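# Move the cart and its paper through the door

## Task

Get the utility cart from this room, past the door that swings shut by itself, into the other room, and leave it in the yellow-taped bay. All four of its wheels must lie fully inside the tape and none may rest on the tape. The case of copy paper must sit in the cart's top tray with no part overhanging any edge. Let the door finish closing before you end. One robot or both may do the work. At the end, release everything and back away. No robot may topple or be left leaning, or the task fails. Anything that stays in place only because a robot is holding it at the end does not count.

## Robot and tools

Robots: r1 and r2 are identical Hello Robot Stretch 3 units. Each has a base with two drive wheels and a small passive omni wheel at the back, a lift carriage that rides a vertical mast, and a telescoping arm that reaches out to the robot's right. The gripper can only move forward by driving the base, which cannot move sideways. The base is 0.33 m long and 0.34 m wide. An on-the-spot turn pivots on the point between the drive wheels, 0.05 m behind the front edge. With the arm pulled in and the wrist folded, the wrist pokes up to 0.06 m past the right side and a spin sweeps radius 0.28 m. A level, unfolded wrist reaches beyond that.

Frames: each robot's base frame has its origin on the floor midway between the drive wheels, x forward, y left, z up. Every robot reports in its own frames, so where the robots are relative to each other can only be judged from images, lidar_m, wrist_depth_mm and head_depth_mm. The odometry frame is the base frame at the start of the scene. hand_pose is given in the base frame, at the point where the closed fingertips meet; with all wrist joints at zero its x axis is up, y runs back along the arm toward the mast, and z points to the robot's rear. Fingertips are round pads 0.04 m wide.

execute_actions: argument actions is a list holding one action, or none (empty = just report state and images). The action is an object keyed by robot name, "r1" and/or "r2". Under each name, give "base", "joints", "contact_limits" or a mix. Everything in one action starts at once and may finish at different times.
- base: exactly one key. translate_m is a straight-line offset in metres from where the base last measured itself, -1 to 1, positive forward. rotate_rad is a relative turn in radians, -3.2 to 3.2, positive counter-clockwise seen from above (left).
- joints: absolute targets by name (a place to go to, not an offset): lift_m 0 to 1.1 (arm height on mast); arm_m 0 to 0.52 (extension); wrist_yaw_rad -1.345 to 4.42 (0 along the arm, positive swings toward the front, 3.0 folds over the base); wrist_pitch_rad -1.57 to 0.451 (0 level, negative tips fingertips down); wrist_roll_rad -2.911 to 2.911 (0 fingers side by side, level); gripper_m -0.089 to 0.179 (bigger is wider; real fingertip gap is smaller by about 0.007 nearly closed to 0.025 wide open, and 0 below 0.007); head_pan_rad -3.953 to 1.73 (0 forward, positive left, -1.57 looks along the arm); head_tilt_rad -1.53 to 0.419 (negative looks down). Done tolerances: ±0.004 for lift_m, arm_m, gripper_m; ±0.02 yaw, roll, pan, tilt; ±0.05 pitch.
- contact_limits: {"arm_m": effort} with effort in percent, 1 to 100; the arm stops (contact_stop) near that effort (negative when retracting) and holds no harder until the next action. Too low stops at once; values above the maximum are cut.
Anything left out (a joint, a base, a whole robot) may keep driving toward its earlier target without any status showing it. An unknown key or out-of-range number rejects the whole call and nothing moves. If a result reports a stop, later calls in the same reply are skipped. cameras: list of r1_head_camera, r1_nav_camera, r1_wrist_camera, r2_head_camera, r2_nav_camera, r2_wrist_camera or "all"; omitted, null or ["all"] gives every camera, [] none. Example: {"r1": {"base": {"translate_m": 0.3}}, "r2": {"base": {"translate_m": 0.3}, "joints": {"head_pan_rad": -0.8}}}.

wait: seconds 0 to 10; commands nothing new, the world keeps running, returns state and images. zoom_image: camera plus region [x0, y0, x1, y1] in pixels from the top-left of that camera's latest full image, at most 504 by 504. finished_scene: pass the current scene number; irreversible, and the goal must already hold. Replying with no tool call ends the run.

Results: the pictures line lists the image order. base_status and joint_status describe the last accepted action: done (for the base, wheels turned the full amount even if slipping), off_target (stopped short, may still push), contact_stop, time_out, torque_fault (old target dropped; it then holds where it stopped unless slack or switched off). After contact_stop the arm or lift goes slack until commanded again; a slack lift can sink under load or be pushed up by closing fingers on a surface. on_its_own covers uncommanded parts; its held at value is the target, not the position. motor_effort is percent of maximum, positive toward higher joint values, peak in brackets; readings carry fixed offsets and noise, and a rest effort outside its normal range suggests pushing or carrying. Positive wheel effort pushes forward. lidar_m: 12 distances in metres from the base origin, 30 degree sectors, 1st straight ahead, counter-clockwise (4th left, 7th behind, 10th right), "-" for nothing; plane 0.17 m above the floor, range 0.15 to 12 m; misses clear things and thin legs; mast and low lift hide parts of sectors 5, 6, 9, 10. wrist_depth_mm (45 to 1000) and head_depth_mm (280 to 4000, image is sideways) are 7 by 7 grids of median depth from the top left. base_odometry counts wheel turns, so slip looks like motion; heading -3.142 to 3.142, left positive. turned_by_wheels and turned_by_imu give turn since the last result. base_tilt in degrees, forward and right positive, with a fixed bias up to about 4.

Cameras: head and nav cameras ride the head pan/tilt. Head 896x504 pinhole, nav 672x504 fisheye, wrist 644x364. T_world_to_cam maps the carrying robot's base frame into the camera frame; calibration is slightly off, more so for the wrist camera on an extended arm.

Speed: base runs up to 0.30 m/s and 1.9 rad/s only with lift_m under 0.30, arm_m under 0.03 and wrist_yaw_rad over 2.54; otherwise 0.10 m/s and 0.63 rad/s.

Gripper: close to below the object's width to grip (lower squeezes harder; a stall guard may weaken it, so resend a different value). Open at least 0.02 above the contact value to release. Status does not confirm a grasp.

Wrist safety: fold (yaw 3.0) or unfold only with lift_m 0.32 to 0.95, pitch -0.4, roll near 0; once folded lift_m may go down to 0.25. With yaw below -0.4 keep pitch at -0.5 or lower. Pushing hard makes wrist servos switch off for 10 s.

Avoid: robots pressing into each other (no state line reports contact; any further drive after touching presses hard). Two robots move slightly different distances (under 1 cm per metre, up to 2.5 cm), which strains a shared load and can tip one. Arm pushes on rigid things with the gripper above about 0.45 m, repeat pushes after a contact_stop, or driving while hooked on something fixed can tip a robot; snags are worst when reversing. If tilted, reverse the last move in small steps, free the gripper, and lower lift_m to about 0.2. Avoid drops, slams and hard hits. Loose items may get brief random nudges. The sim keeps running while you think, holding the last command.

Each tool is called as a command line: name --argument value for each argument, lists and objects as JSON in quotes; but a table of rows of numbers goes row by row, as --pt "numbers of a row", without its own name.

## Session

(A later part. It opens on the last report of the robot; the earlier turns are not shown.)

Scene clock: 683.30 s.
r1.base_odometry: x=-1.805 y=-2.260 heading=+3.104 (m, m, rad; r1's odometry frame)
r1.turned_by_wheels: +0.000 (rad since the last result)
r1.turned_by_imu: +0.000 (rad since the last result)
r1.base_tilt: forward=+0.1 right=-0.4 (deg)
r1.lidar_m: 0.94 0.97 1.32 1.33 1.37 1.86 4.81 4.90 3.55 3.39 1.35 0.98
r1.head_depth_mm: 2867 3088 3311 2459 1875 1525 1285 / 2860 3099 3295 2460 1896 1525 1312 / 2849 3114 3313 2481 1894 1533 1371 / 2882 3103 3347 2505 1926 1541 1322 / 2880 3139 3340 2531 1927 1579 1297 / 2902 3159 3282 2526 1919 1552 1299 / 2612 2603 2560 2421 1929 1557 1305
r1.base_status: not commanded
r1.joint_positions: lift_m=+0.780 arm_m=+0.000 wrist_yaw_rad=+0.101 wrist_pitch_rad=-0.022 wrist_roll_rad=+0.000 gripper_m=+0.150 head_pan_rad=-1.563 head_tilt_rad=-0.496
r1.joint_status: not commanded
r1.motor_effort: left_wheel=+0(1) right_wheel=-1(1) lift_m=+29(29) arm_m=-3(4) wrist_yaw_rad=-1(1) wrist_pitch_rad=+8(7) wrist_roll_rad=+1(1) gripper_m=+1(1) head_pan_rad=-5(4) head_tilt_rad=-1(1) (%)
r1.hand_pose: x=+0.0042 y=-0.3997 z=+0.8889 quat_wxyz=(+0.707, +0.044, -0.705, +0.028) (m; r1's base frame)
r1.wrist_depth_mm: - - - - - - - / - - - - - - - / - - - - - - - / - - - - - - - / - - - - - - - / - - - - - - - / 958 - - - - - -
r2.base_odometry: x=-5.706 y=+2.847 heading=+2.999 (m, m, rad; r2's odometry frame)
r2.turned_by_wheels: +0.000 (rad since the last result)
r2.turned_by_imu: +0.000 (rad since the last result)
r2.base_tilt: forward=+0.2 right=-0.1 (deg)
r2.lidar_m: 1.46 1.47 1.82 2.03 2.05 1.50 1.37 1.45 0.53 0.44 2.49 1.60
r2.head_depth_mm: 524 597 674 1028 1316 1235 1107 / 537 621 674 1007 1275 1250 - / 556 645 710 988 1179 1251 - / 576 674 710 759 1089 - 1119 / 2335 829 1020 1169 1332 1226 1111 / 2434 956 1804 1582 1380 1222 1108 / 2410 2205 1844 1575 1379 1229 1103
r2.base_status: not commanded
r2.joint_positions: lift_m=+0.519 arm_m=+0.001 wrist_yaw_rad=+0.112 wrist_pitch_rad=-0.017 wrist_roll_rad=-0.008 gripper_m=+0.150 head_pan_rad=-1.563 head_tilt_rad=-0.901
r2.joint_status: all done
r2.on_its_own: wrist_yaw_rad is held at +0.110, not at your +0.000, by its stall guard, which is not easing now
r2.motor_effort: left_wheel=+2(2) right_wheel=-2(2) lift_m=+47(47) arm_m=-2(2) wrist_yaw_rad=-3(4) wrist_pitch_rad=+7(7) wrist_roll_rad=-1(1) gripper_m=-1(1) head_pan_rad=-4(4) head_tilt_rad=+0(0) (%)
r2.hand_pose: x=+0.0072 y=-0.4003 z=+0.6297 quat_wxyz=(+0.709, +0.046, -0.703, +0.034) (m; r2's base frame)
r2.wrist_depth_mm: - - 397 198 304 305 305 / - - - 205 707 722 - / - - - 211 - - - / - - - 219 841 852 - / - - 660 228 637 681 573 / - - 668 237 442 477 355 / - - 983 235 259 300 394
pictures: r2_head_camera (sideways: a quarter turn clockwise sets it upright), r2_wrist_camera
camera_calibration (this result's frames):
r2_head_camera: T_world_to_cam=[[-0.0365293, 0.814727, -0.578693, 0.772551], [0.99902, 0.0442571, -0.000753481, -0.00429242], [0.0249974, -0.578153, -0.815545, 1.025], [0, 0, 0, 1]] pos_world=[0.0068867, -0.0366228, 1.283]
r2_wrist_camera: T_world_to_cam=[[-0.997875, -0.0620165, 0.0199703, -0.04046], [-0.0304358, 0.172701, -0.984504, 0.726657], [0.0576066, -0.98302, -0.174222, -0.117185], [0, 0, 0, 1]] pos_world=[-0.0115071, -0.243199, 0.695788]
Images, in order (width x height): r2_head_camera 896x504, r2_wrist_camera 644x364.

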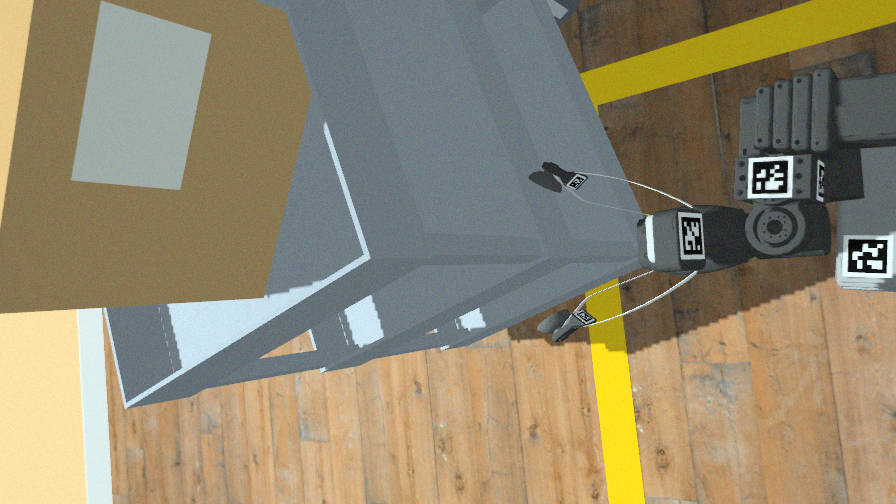

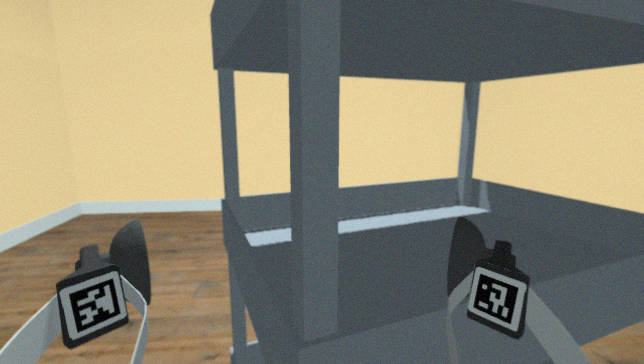

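execute_actions --actions '[{"r2":{"base":{"rotate_rad":1.57},"joints":{"wrist_pitch_rad":-0.6,"wrist_yaw_rad":0.0,"gripper_m":0.13}}}]' --cameras '[]'

execute_actions --actions '[{"r2":{"base":{"translate_m":0.37},"joints":{"wrist_pitch_rad":0.0}}}]' --cameras '[]'

execute_actions --actions '[{"r2":{"base":{"rotate_rad":-1.57}}}]' --cameras '[]'

execute_actions --actions '[{"r2":{"joints":{"arm_m":0.3}}}]' --cameras '["r2_wrist_camera","r2_head_camera"]'

Scene clock: 687.13 s.
r1.base_odometry: x=-1.805 y=-2.260 heading=+3.104 (m, m, rad; r1's odometry frame)
r1.turned_by_wheels: +0.000 (rad since the last result)
r1.turned_by_imu: +0.000 (rad since the last result)
r1.base_tilt: forward=+0.1 right=-0.4 (deg)
r1.lidar_m: 0.94 0.98 1.32 1.33 1.37 1.86 4.82 4.86 3.54 3.40 1.35 0.98
r1.head_depth_mm: 2838 3088 3295 2461 1889 1525 1277 / 2845 3093 3312 2460 1887 1534 1321 / 2864 3106 3340 2480 1892 1538 1370 / 2882 3081 3367 2494 1909 1543 1324 / 2862 3120 3394 2507 1919 1570 1298 / 2875 3158 3307 2532 1927 1552 1304 / 2627 2618 2587 2449 1930 1555 1301
r1.base_status: not commanded
r1.joint_positions: lift_m=+0.780 arm_m=+0.000 wrist_yaw_rad=+0.101 wrist_pitch_rad=-0.022 wrist_roll_rad=+0.000 gripper_m=+0.150 head_pan_rad=-1.563 head_tilt_rad=-0.496
r1.joint_status: not commanded
r1.motor_effort: left_wheel=+1(1) right_wheel=-1(1) lift_m=+29(29) arm_m=-3(3) wrist_yaw_rad=-1(0) wrist_pitch_rad=+7(7) wrist_roll_rad=+1(1) gripper_m=+0(0) head_pan_rad=-4(4) head_tilt_rad=-2(1) (%)
r1.hand_pose: x=+0.0042 y=-0.3997 z=+0.8889 quat_wxyz=(+0.707, +0.044, -0.705, +0.028) (m; r1's base frame)
r1.wrist_depth_mm: - - - - - - - / - - - - - - - / 988 - - - - - - / 998 - - - - - - / - - - - - - - / 995 - - - - - - / 946 - - - - - -
r2.base_odometry: x=-5.706 y=+2.847 heading=-1.714 (m, m, rad; r2's odometry frame)
r2.turned_by_wheels: +1.570 (rad since the last result)
r2.turned_by_imu: +1.571 (rad since the last result)
r2.base_tilt: forward=+0.2 right=-0.1 (deg)
r2.lidar_m: 2.04 2.06 1.49 1.37 1.45 0.52 0.44 2.43 1.60 1.46 1.48 1.84
r2.head_depth_mm: 1380 1606 1811 1591 1389 1233 1105 / 1362 1601 1813 1584 1386 1253 - / 1344 1569 1793 1588 1380 1250 - / 1329 1553 1761 1573 1385 1248 - / 1312 1535 1764 1579 1381 1229 1105 / 1302 1511 1752 1571 1383 1224 1105 / 1283 1492 1735 1574 1384 1228 1107
r2.base_status: done
r2.joint_positions: lift_m=+0.519 arm_m=+0.001 wrist_yaw_rad=+0.003 wrist_pitch_rad=-0.610 wrist_roll_rad=-0.008 gripper_m=+0.130 head_pan_rad=-1.563 head_tilt_rad=-0.901
r2.joint_status: all done
r2.motor_effort: left_wheel=-1(6) right_wheel=+2(6) lift_m=+47(46) arm_m=-1(2) wrist_yaw_rad=-4(2) wrist_pitch_rad=+5(6) wrist_roll_rad=-1(1) gripper_m=-1(86) head_pan_rad=-4(1) head_tilt_rad=+0(0) (%)
r2.hand_pose: x=-0.0210 y=-0.3423 z=+0.4915 quat_wxyz=(+0.678, +0.214, -0.671, -0.211) (m; r2's base frame)
r2.wrist_depth_mm: - - - - - - - / - - - - - - - / - - - - - - - / 851 880 890 888 917 911 915 / 761 774 775 768 788 794 791 / 670 - 678 679 688 719 702 / 598 589 605 607 612 614 626
pictures: none
No camera images: the call's "cameras" was empty. Leave "cameras" out to get every camera's image.

Scene clock: 691.77 s.
r1.base_odometry: x=-1.805 y=-2.260 heading=+3.104 (m, m, rad; r1's odometry frame)
r1.turned_by_wheels: +0.000 (rad since the last result)
r1.turned_by_imu: +0.000 (rad since the last result)
r1.base_tilt: forward=+0.1 right=-0.4 (deg)
r1.lidar_m: 0.94 0.97 1.32 1.33 1.37 1.86 4.83 4.90 3.54 3.40 1.36 0.98
r1.head_depth_mm: 2833 3083 3346 2448 1884 1517 1278 / 2860 3105 3318 2473 1885 1533 1311 / 2861 3127 3366 2476 1898 1540 1361 / 2876 3112 3332 2511 1919 1539 1328 / 2887 3128 3337 2531 1918 1571 1299 / 2888 3124 3301 2533 1920 1558 1302 / 2608 2591 2571 2422 1938 1560 1307
r1.base_status: not commanded
r1.joint_positions: lift_m=+0.780 arm_m=+0.000 wrist_yaw_rad=+0.101 wrist_pitch_rad=-0.022 wrist_roll_rad=+0.000 gripper_m=+0.150 head_pan_rad=-1.563 head_tilt_rad=-0.496
r1.joint_status: not commanded
r1.motor_effort: left_wheel=+1(0) right_wheel=-1(1) lift_m=+29(29) arm_m=-3(3) wrist_yaw_rad=-1(1) wrist_pitch_rad=+7(8) wrist_roll_rad=+2(1) gripper_m=-1(0) head_pan_rad=-4(5) head_tilt_rad=-1(1) (%)
r1.hand_pose: x=+0.0042 y=-0.3997 z=+0.8889 quat_wxyz=(+0.707, +0.044, -0.705, +0.028) (m; r1's base frame)
r1.wrist_depth_mm: - - - - - - - / - - - - - - - / - - - - - - - / - - - - - - - / - - - - - - - / 980 - - - - - - / 962 - - - - - -
r2.base_odometry: x=-5.759 y=+2.481 heading=-1.714 (m, m, rad; r2's odometry frame)
r2.turned_by_wheels: +0.000 (rad since the last result)
r2.turned_by_imu: +0.002 (rad since the last result)
r2.base_tilt: forward=+0.2 right=-0.1 (deg)
r2.lidar_m: 1.67 1.68 1.54 1.42 1.42 0.96 0.82 2.34 1.53 1.41 1.42 1.77
r2.head_depth_mm: 1326 1567 1781 1583 1390 1233 1110 / 1316 1541 1766 1587 1389 1251 - / 1297 1515 1771 1580 1385 1248 - / 1283 1494 1749 1582 1386 1222 1125 / 1268 1482 1723 1579 1389 1230 1108 / 1257 1468 1725 1576 1383 1229 1104 / 1242 1448 1708 1576 1376 1231 1106
r2.base_status: done
r2.joint_positions: lift_m=+0.519 arm_m=+0.001 wrist_yaw_rad=+0.003 wrist_pitch_rad=-0.026 wrist_roll_rad=-0.008 gripper_m=+0.130 head_pan_rad=-1.563 head_tilt_rad=-0.901
r2.joint_status: all done
r2.motor_effort: left_wheel=-1(5) right_wheel=+1(6) lift_m=+46(47) arm_m=-2(1) wrist_yaw_rad=-4(4) wrist_pitch_rad=+11(11) wrist_roll_rad=-1(1) gripper_m=+0(0) head_pan_rad=-3(3) head_tilt_rad=+0(0) (%)
r2.hand_pose: x=-0.0207 y=-0.4016 z=+0.6274 quat_wxyz=(+0.710, +0.010, -0.704, -0.008) (m; r2's base frame)
r2.wrist_depth_mm: 961 - - - - - - / - - - - - - - / - - - - - - - / - - - - - - - / - - - - - - - / - - - - - - - / - - - - - - -
pictures: none
No camera images: the call's "cameras" was empty. Leave "cameras" out to get every camera's image.

Scene clock: 695.20 s.
r1.base_odometry: x=-1.805 y=-2.260 heading=+3.104 (m, m, rad; r1's odometry frame)
r1.turned_by_wheels: +0.000 (rad since the last result)
r1.turned_by_imu: +0.000 (rad since the last result)
r1.base_tilt: forward=+0.1 right=-0.4 (deg)
r1.lidar_m: 0.94 0.97 1.32 1.33 1.37 1.86 4.84 4.91 3.53 3.40 1.35 0.98
r1.head_depth_mm: 2854 3096 3276 2457 1879 1517 1281 / 2846 3124 3309 2459 1893 1530 1310 / 2853 3090 3326 2467 1898 1543 1362 / 2875 3154 3354 2488 1906 1540 1325 / 2868 3138 3351 2512 1917 1570 1296 / 2881 3164 3321 2520 1931 1551 1304 / 2611 2597 2592 2435 1927 1562 1307
r1.base_status: not commanded
r1.joint_positions: lift_m=+0.780 arm_m=+0.000 wrist_yaw_rad=+0.101 wrist_pitch_rad=-0.022 wrist_roll_rad=+0.000 gripper_m=+0.150 head_pan_rad=-1.563 head_tilt_rad=-0.496
r1.joint_status: not commanded
r1.motor_effort: left_wheel=+0(1) right_wheel=-1(1) lift_m=+29(29) arm_m=-3(3) wrist_yaw_rad=-1(0) wrist_pitch_rad=+7(7) wrist_roll_rad=+1(1) gripper_m=-1(1) head_pan_rad=-4(4) head_tilt_rad=-1(1) (%)
r1.hand_pose: x=+0.0042 y=-0.3997 z=+0.8889 quat_wxyz=(+0.707, +0.044, -0.705, +0.028) (m; r1's base frame)
r1.wrist_depth_mm: - - - - - - - / - - - - - - - / 990 - - - - - - / - - - - - - - / - - - - - - - / 996 - - - - - - / 958 - - - - - -
r2.base_odometry: x=-5.759 y=+2.481 heading=+2.999 (m, m, rad; r2's odometry frame)
r2.turned_by_wheels: -1.570 (rad since the last result)
r2.turned_by_imu: -1.570 (rad since the last result)
r2.base_tilt: forward=+0.2 right=-0.1 (deg)
r2.lidar_m: 1.41 1.42 1.75 1.67 1.68 1.55 1.42 1.42 0.98 0.82 2.40 1.54
r2.head_depth_mm: 929 1342 1481 1556 1389 1237 1112 / 854 1337 1267 1521 1384 1255 - / 887 1299 1233 1491 1387 1251 - / 918 886 1138 1457 1382 1215 1122 / 1051 1332 1600 1590 1375 1226 1102 / 2666 2192 1834 1581 1381 1229 1109 / 2642 2215 1842 1578 1383 1224 1105
r2.base_status: done
r2.joint_positions: lift_m=+0.519 arm_m=+0.001 wrist_yaw_rad=+0.002 wrist_pitch_rad=-0.026 wrist_roll_rad=-0.008 gripper_m=+0.130 head_pan_rad=-1.563 head_tilt_rad=-0.901
r2.joint_status: not commanded
r2.motor_effort: left_wheel=+2(7) right_wheel=-1(5) lift_m=+47(46) arm_m=-2(1) wrist_yaw_rad=-3(5) wrist_pitch_rad=+11(11) wrist_roll_rad=-1(1) gripper_m=-1(1) head_pan_rad=-3(3) head_tilt_rad=+0(0) (%)
r2.hand_pose: x=-0.0209 y=-0.4016 z=+0.6274 quat_wxyz=(+0.710, +0.010, -0.704, -0.009) (m; r2's base frame)
r2.wrist_depth_mm: - - - 572 673 - - / - - - 788 790 - - / - - - - - - - / - - - - - - - / - - - 650 - - - / - - - - - - - / - - - 721 854 976 -
pictures: none
No camera images: the call's "cameras" was empty. Leave "cameras" out to get every camera's image.

Scene clock: 698.63 s.
r1.base_odometry: x=-1.805 y=-2.260 heading=+3.104 (m, m, rad; r1's odometry frame)
r1.turned_by_wheels: +0.000 (rad since the last result)
r1.turned_by_imu: +0.000 (rad since the last result)
r1.base_tilt: forward=+0.1 right=-0.4 (deg)
r1.lidar_m: 0.94 0.97 1.32 1.33 1.37 1.86 4.83 4.92 3.53 3.41 1.36 0.98
r1.head_depth_mm: 2845 3108 3304 2454 1884 1533 1284 / 2839 3107 3322 2468 1901 1524 1317 / 2853 3109 3336 2486 1896 1532 1368 / 2877 3116 3378 2493 1927 1541 1323 / 2904 3133 3347 2530 1916 1571 1300 / 2889 3135 3339 2540 1930 1556 1298 / 2622 2616 2582 2447 1945 1561 1301
r1.base_status: not commanded
r1.joint_positions: lift_m=+0.780 arm_m=+0.000 wrist_yaw_rad=+0.101 wrist_pitch_rad=-0.022 wrist_roll_rad=+0.000 gripper_m=+0.150 head_pan_rad=-1.563 head_tilt_rad=-0.496
r1.joint_status: not commanded
r1.motor_effort: left_wheel=+1(1) right_wheel=-1(1) lift_m=+29(29) arm_m=-3(3) wrist_yaw_rad=-1(1) wrist_pitch_rad=+7(7) wrist_roll_rad=+1(1) gripper_m=-1(0) head_pan_rad=-4(5) head_tilt_rad=-1(1) (%)
r1.hand_pose: x=+0.0042 y=-0.3997 z=+0.8889 quat_wxyz=(+0.707, +0.044, -0.705, +0.028) (m; r1's base frame)
r1.wrist_depth_mm: - - - - - - - / - - - - - - - / - - - - - - - / - - - - - - - / 992 - - - - - - / 996 - - - - - - / 937 - - - - - -
r2.base_odometry: x=-5.759 y=+2.481 heading=+2.999 (m, m, rad; r2's odometry frame)
r2.turned_by_wheels: +0.000 (rad since the last result)
r2.turned_by_imu: +0.001 (rad since the last result)
r2.base_tilt: forward=+0.1 right=-0.1 (deg)
r2.lidar_m: 1.41 1.42 1.76 1.66 1.68 1.55 1.42 1.42 0.98 0.81 2.40 1.54
r2.head_depth_mm: 929 1339 1482 1557 1384 1237 1111 / 855 1337 1265 1492 1392 1254 - / 887 1291 1205 1493 1361 1232 1143 / 920 883 1124 1481 1381 1230 1135 / 1049 1331 1601 1577 1381 1234 1104 / 2658 2208 1850 1577 1383 1227 1107 / 2646 2200 1847 1578 1381 1227 1107
r2.base_status: not commanded
r2.joint_positions: lift_m=+0.519 arm_m=+0.300 wrist_yaw_rad=+0.002 wrist_pitch_rad=-0.025 wrist_roll_rad=-0.008 gripper_m=+0.130 head_pan_rad=-1.563 head_tilt_rad=-0.901
r2.joint_status: all done
r2.motor_effort: left_wheel=+2(2) right_wheel=-1(1) lift_m=+46(47) arm_m=+3(3) wrist_yaw_rad=-3(3) wrist_pitch_rad=+10(11) wrist_roll_rad=-1(1) gripper_m=-1(0) head_pan_rad=-3(2) head_tilt_rad=+0(0) (%)
r2.hand_pose: x=-0.0210 y=-0.7002 z=+0.6277 quat_wxyz=(+0.710, +0.010, -0.704, -0.008) (m; r2's base frame)
r2.wrist_depth_mm: - - 308 322 340 394 482 / - - 502 - 800 - - / - - - - - - - / - - 718 872 946 - - / - - 528 617 629 505 - / - - 379 331 376 - - / - - 726 342 793 768 -
pictures: r2_head_camera (sideways: a quarter turn clockwise sets it upright), r2_wrist_camera
camera_calibration (this result's frames):
r2_head_camera: T_world_to_cam=[[-0.0365292, 0.814727, -0.578693, 0.772551], [0.99902, 0.044257, -0.000753483, -0.00429242], [0.0249973, -0.578153, -0.815545, 1.025], [0, 0, 0, 1]] pos_world=[0.0068867, -0.0366228, 1.283]
r2_wrist_camera: T_world_to_cam=[[-0.998635, 0.0480918, 0.0203662, -0.0102957], [-0.0112465, 0.182787, -0.983088, 0.782176], [-0.0510012, -0.981976, -0.181997, -0.407387], [0, 0, 0, 1]] pos_world=[-0.0222621, -0.54252, 0.695015]
Images, in order (width x height): r2_head_camera 896x504, r2_wrist_camera 644x364.

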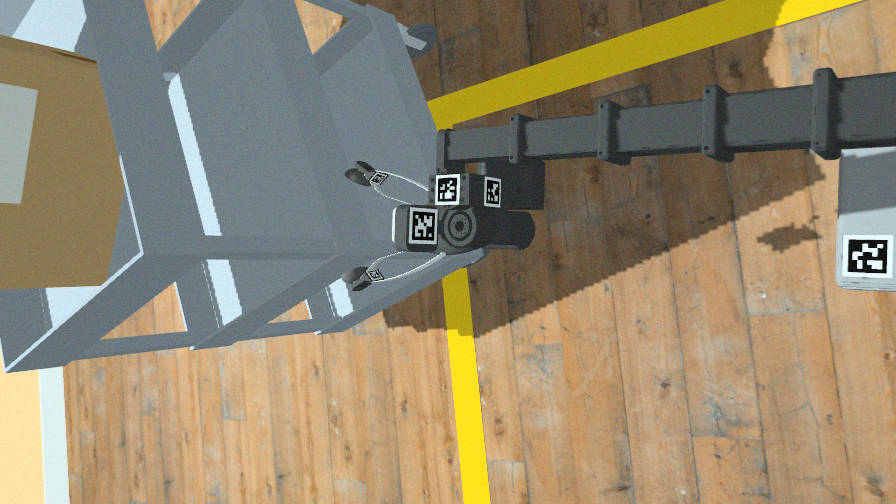

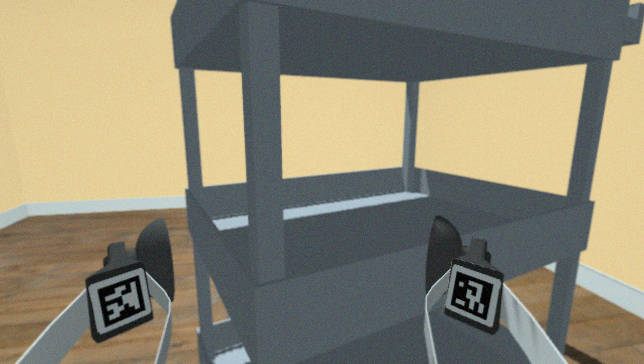

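execute_actions --actions '[{"r2":{"base":{"translate_m":0.035},"joints":{"arm_m":0.36}}}]' --cameras '[]'

execute_actions --actions '[{"r2":{"joints":{"arm_m":0.49}}}]' --cameras '["r2_wrist_camera"]'

Scene clock: 700.60 s.
r1.base_odometry: x=-1.805 y=-2.260 heading=+3.104 (m, m, rad; r1's odometry frame)
r1.turned_by_wheels: +0.000 (rad since the last result)
r1.turned_by_imu: +0.000 (rad since the last result)
r1.base_tilt: forward=+0.0 right=-0.4 (deg)
r1.lidar_m: 0.94 0.97 1.32 1.33 1.37 1.86 4.83 4.92 3.54 3.40 1.35 0.98
r1.head_depth_mm: 2850 3110 3300 2457 1881 1522 1283 / 2848 3092 3300 2455 1896 1526 1312 / 2871 3125 3332 2484 1903 1537 1372 / 2880 3118 3330 2500 1903 1540 1315 / 2899 3179 3352 2519 1930 1566 1298 / 2901 3138 3286 2536 1910 1562 1298 / 2612 2580 2565 2426 1935 1562 1303
r1.base_status: not commanded
r1.joint_positions: lift_m=+0.780 arm_m=+0.000 wrist_yaw_rad=+0.101 wrist_pitch_rad=-0.022 wrist_roll_rad=+0.000 gripper_m=+0.150 head_pan_rad=-1.563 head_tilt_rad=-0.496
r1.joint_status: not commanded
r1.motor_effort: left_wheel=+1(0) right_wheel=-1(1) lift_m=+29(29) arm_m=-3(3) wrist_yaw_rad=+0(1) wrist_pitch_rad=+7(7) wrist_roll_rad=+2(1) gripper_m=+0(1) head_pan_rad=-4(5) head_tilt_rad=-2(1) (%)
r1.hand_pose: x=+0.0042 y=-0.3997 z=+0.8889 quat_wxyz=(+0.707, +0.044, -0.705, +0.028) (m; r1's base frame)
r1.wrist_depth_mm: - - - - - - - / - - - - - - - / - - - - - - - / - - - - - - - / - - - - - - - / - - - - - - - / 937 - - - - - -
r2.base_odometry: x=-5.793 y=+2.486 heading=+2.999 (m, m, rad; r2's odometry frame)
r2.turned_by_wheels: +0.000 (rad since the last result)
r2.turned_by_imu: +0.000 (rad since the last result)
r2.base_tilt: forward=+0.2 right=-0.1 (deg)
r2.lidar_m: 1.38 1.39 1.71 1.67 1.68 1.59 1.45 1.45 0.96 0.82 2.35 1.51
r2.head_depth_mm: 871 1338 1486 1524 1382 1232 1109 / 857 1310 1262 1487 1387 1250 - / 902 884 1222 - 1387 1236 1142 / 935 1293 1203 1492 1379 1229 1127 / 1074 2086 1750 1581 1379 1227 1106 / 2660 2216 1832 1582 1380 1230 1102 / 2628 2192 1840 1579 1387 1230 1109
r2.base_status: done
r2.joint_positions: lift_m=+0.519 arm_m=+0.360 wrist_yaw_rad=+0.002 wrist_pitch_rad=-0.025 wrist_roll_rad=-0.008 gripper_m=+0.130 head_pan_rad=-1.563 head_tilt_rad=-0.901
r2.joint_status: all done
r2.motor_effort: left_wheel=+2(7) right_wheel=-1(4) lift_m=+46(47) arm_m=+3(5) wrist_yaw_rad=-2(4) wrist_pitch_rad=+10(11) wrist_roll_rad=-1(1) gripper_m=-1(0) head_pan_rad=-2(3) head_tilt_rad=+0(0) (%)
r2.hand_pose: x=-0.0210 y=-0.7602 z=+0.6277 quat_wxyz=(+0.710, +0.010, -0.704, -0.008) (m; r2's base frame)
r2.wrist_depth_mm: - - 365 214 324 327 370 / - - 624 223 798 - - / - - - 230 - - - / - - - 240 899 - - / - - 616 250 622 628 496 / - - 457 385 434 385 542 / - - 714 252 293 762 -
pictures: none
No camera images: the call's "cameras" was empty. Leave "cameras" out to get every camera's image.

Scene clock: 702.80 s.
r1.base_odometry: x=-1.805 y=-2.260 heading=+3.104 (m, m, rad; r1's odometry frame)
r1.turned_by_wheels: +0.000 (rad since the last result)
r1.turned_by_imu: +0.000 (rad since the last result)
r1.base_tilt: forward=+0.1 right=-0.4 (deg)
r1.lidar_m: 0.94 0.97 1.32 1.33 1.37 1.86 4.81 4.89 3.56 3.40 1.35 0.98
r1.head_depth_mm: 2846 3115 3306 2459 1883 1525 1276 / 2843 3081 3303 2454 1893 1540 1315 / 2866 3118 3350 2487 1903 1536 1365 / 2872 3128 3344 2527 1905 1539 1317 / 2879 3119 3324 2513 1913 1570 1298 / 2881 3138 3292 2532 1925 1565 1297 / 2621 2582 2597 2430 1939 1551 1306
r1.base_status: not commanded
r1.joint_positions: lift_m=+0.780 arm_m=+0.000 wrist_yaw_rad=+0.101 wrist_pitch_rad=-0.022 wrist_roll_rad=+0.000 gripper_m=+0.150 head_pan_rad=-1.563 head_tilt_rad=-0.496
r1.joint_status: not commanded
r1.motor_effort: left_wheel=+1(1) right_wheel=-1(1) lift_m=+29(29) arm_m=-3(3) wrist_yaw_rad=-1(1) wrist_pitch_rad=+7(7) wrist_roll_rad=+2(1) gripper_m=+0(0) head_pan_rad=-5(4) head_tilt_rad=-1(2) (%)
r1.hand_pose: x=+0.0042 y=-0.3997 z=+0.8889 quat_wxyz=(+0.707, +0.044, -0.705, +0.028) (m; r1's base frame)
r1.wrist_depth_mm: - - - - - - - / - - - - - - - / 1000 - - - - - - / 997 - - - - - - / 989 - - - - - - / - - - - - - - / 958 - - - - - -
r2.base_odometry: x=-5.793 y=+2.486 heading=+2.999 (m, m, rad; r2's odometry frame)
r2.turned_by_wheels: +0.000 (rad since the last result)
r2.turned_by_imu: +0.000 (rad since the last result)
r2.base_tilt: forward=+0.2 right=-0.1 (deg)
r2.lidar_m: 1.38 1.39 1.72 1.67 1.68 1.59 1.45 1.45 0.96 0.81 2.35 1.51
r2.head_depth_mm: 870 1338 1489 1530 1382 1230 1113 / 861 1295 1261 1490 1390 1231 - / 903 883 1240 1473 1383 1228 1141 / 933 1298 1246 1484 1379 1232 1132 / 1072 2085 1752 1587 1386 1228 1110 / 2645 2220 1845 1577 1381 1229 1106 / 2634 2195 1842 1576 1386 1230 1106
r2.base_status: not commanded
r2.joint_positions: lift_m=+0.519 arm_m=+0.490 wrist_yaw_rad=+0.002 wrist_pitch_rad=-0.025 wrist_roll_rad=-0.008 gripper_m=+0.130 head_pan_rad=-1.563 head_tilt_rad=-0.901
r2.joint_status: all done
r2.motor_effort: left_wheel=+2(2) right_wheel=-1(1) lift_m=+47(46) arm_m=+4(4) wrist_yaw_rad=-3(2) wrist_pitch_rad=+10(10) wrist_roll_rad=-1(1) gripper_m=-1(1) head_pan_rad=-3(3) head_tilt_rad=+0(0) (%)
r2.hand_pose: x=-0.0210 y=-0.8902 z=+0.6277 quat_wxyz=(+0.710, +0.010, -0.704, -0.008) (m; r2's base frame)
r2.wrist_depth_mm: - - 291 85 326 326 327 / - - - 88 - - - / - - - 90 - - - / - - - 93 765 - - / - - 530 96 614 621 534 / - - 409 100 430 462 430 / - - 318 103 329 319 333
pictures: r2_wrist_camera
camera_calibration (this result's frames):
r2_wrist_camera: T_world_to_cam=[[-0.998635, 0.0481024, 0.0203648, -0.00115027], [-0.0112447, 0.182759, -0.983093, 0.816893], [-0.051011, -0.98198, -0.181969, -0.593991], [0, 0, 0, 1]] pos_world=[-0.022263, -0.732526, 0.695018]
Images, in order (width x height): r2_wrist_camera 644x364.

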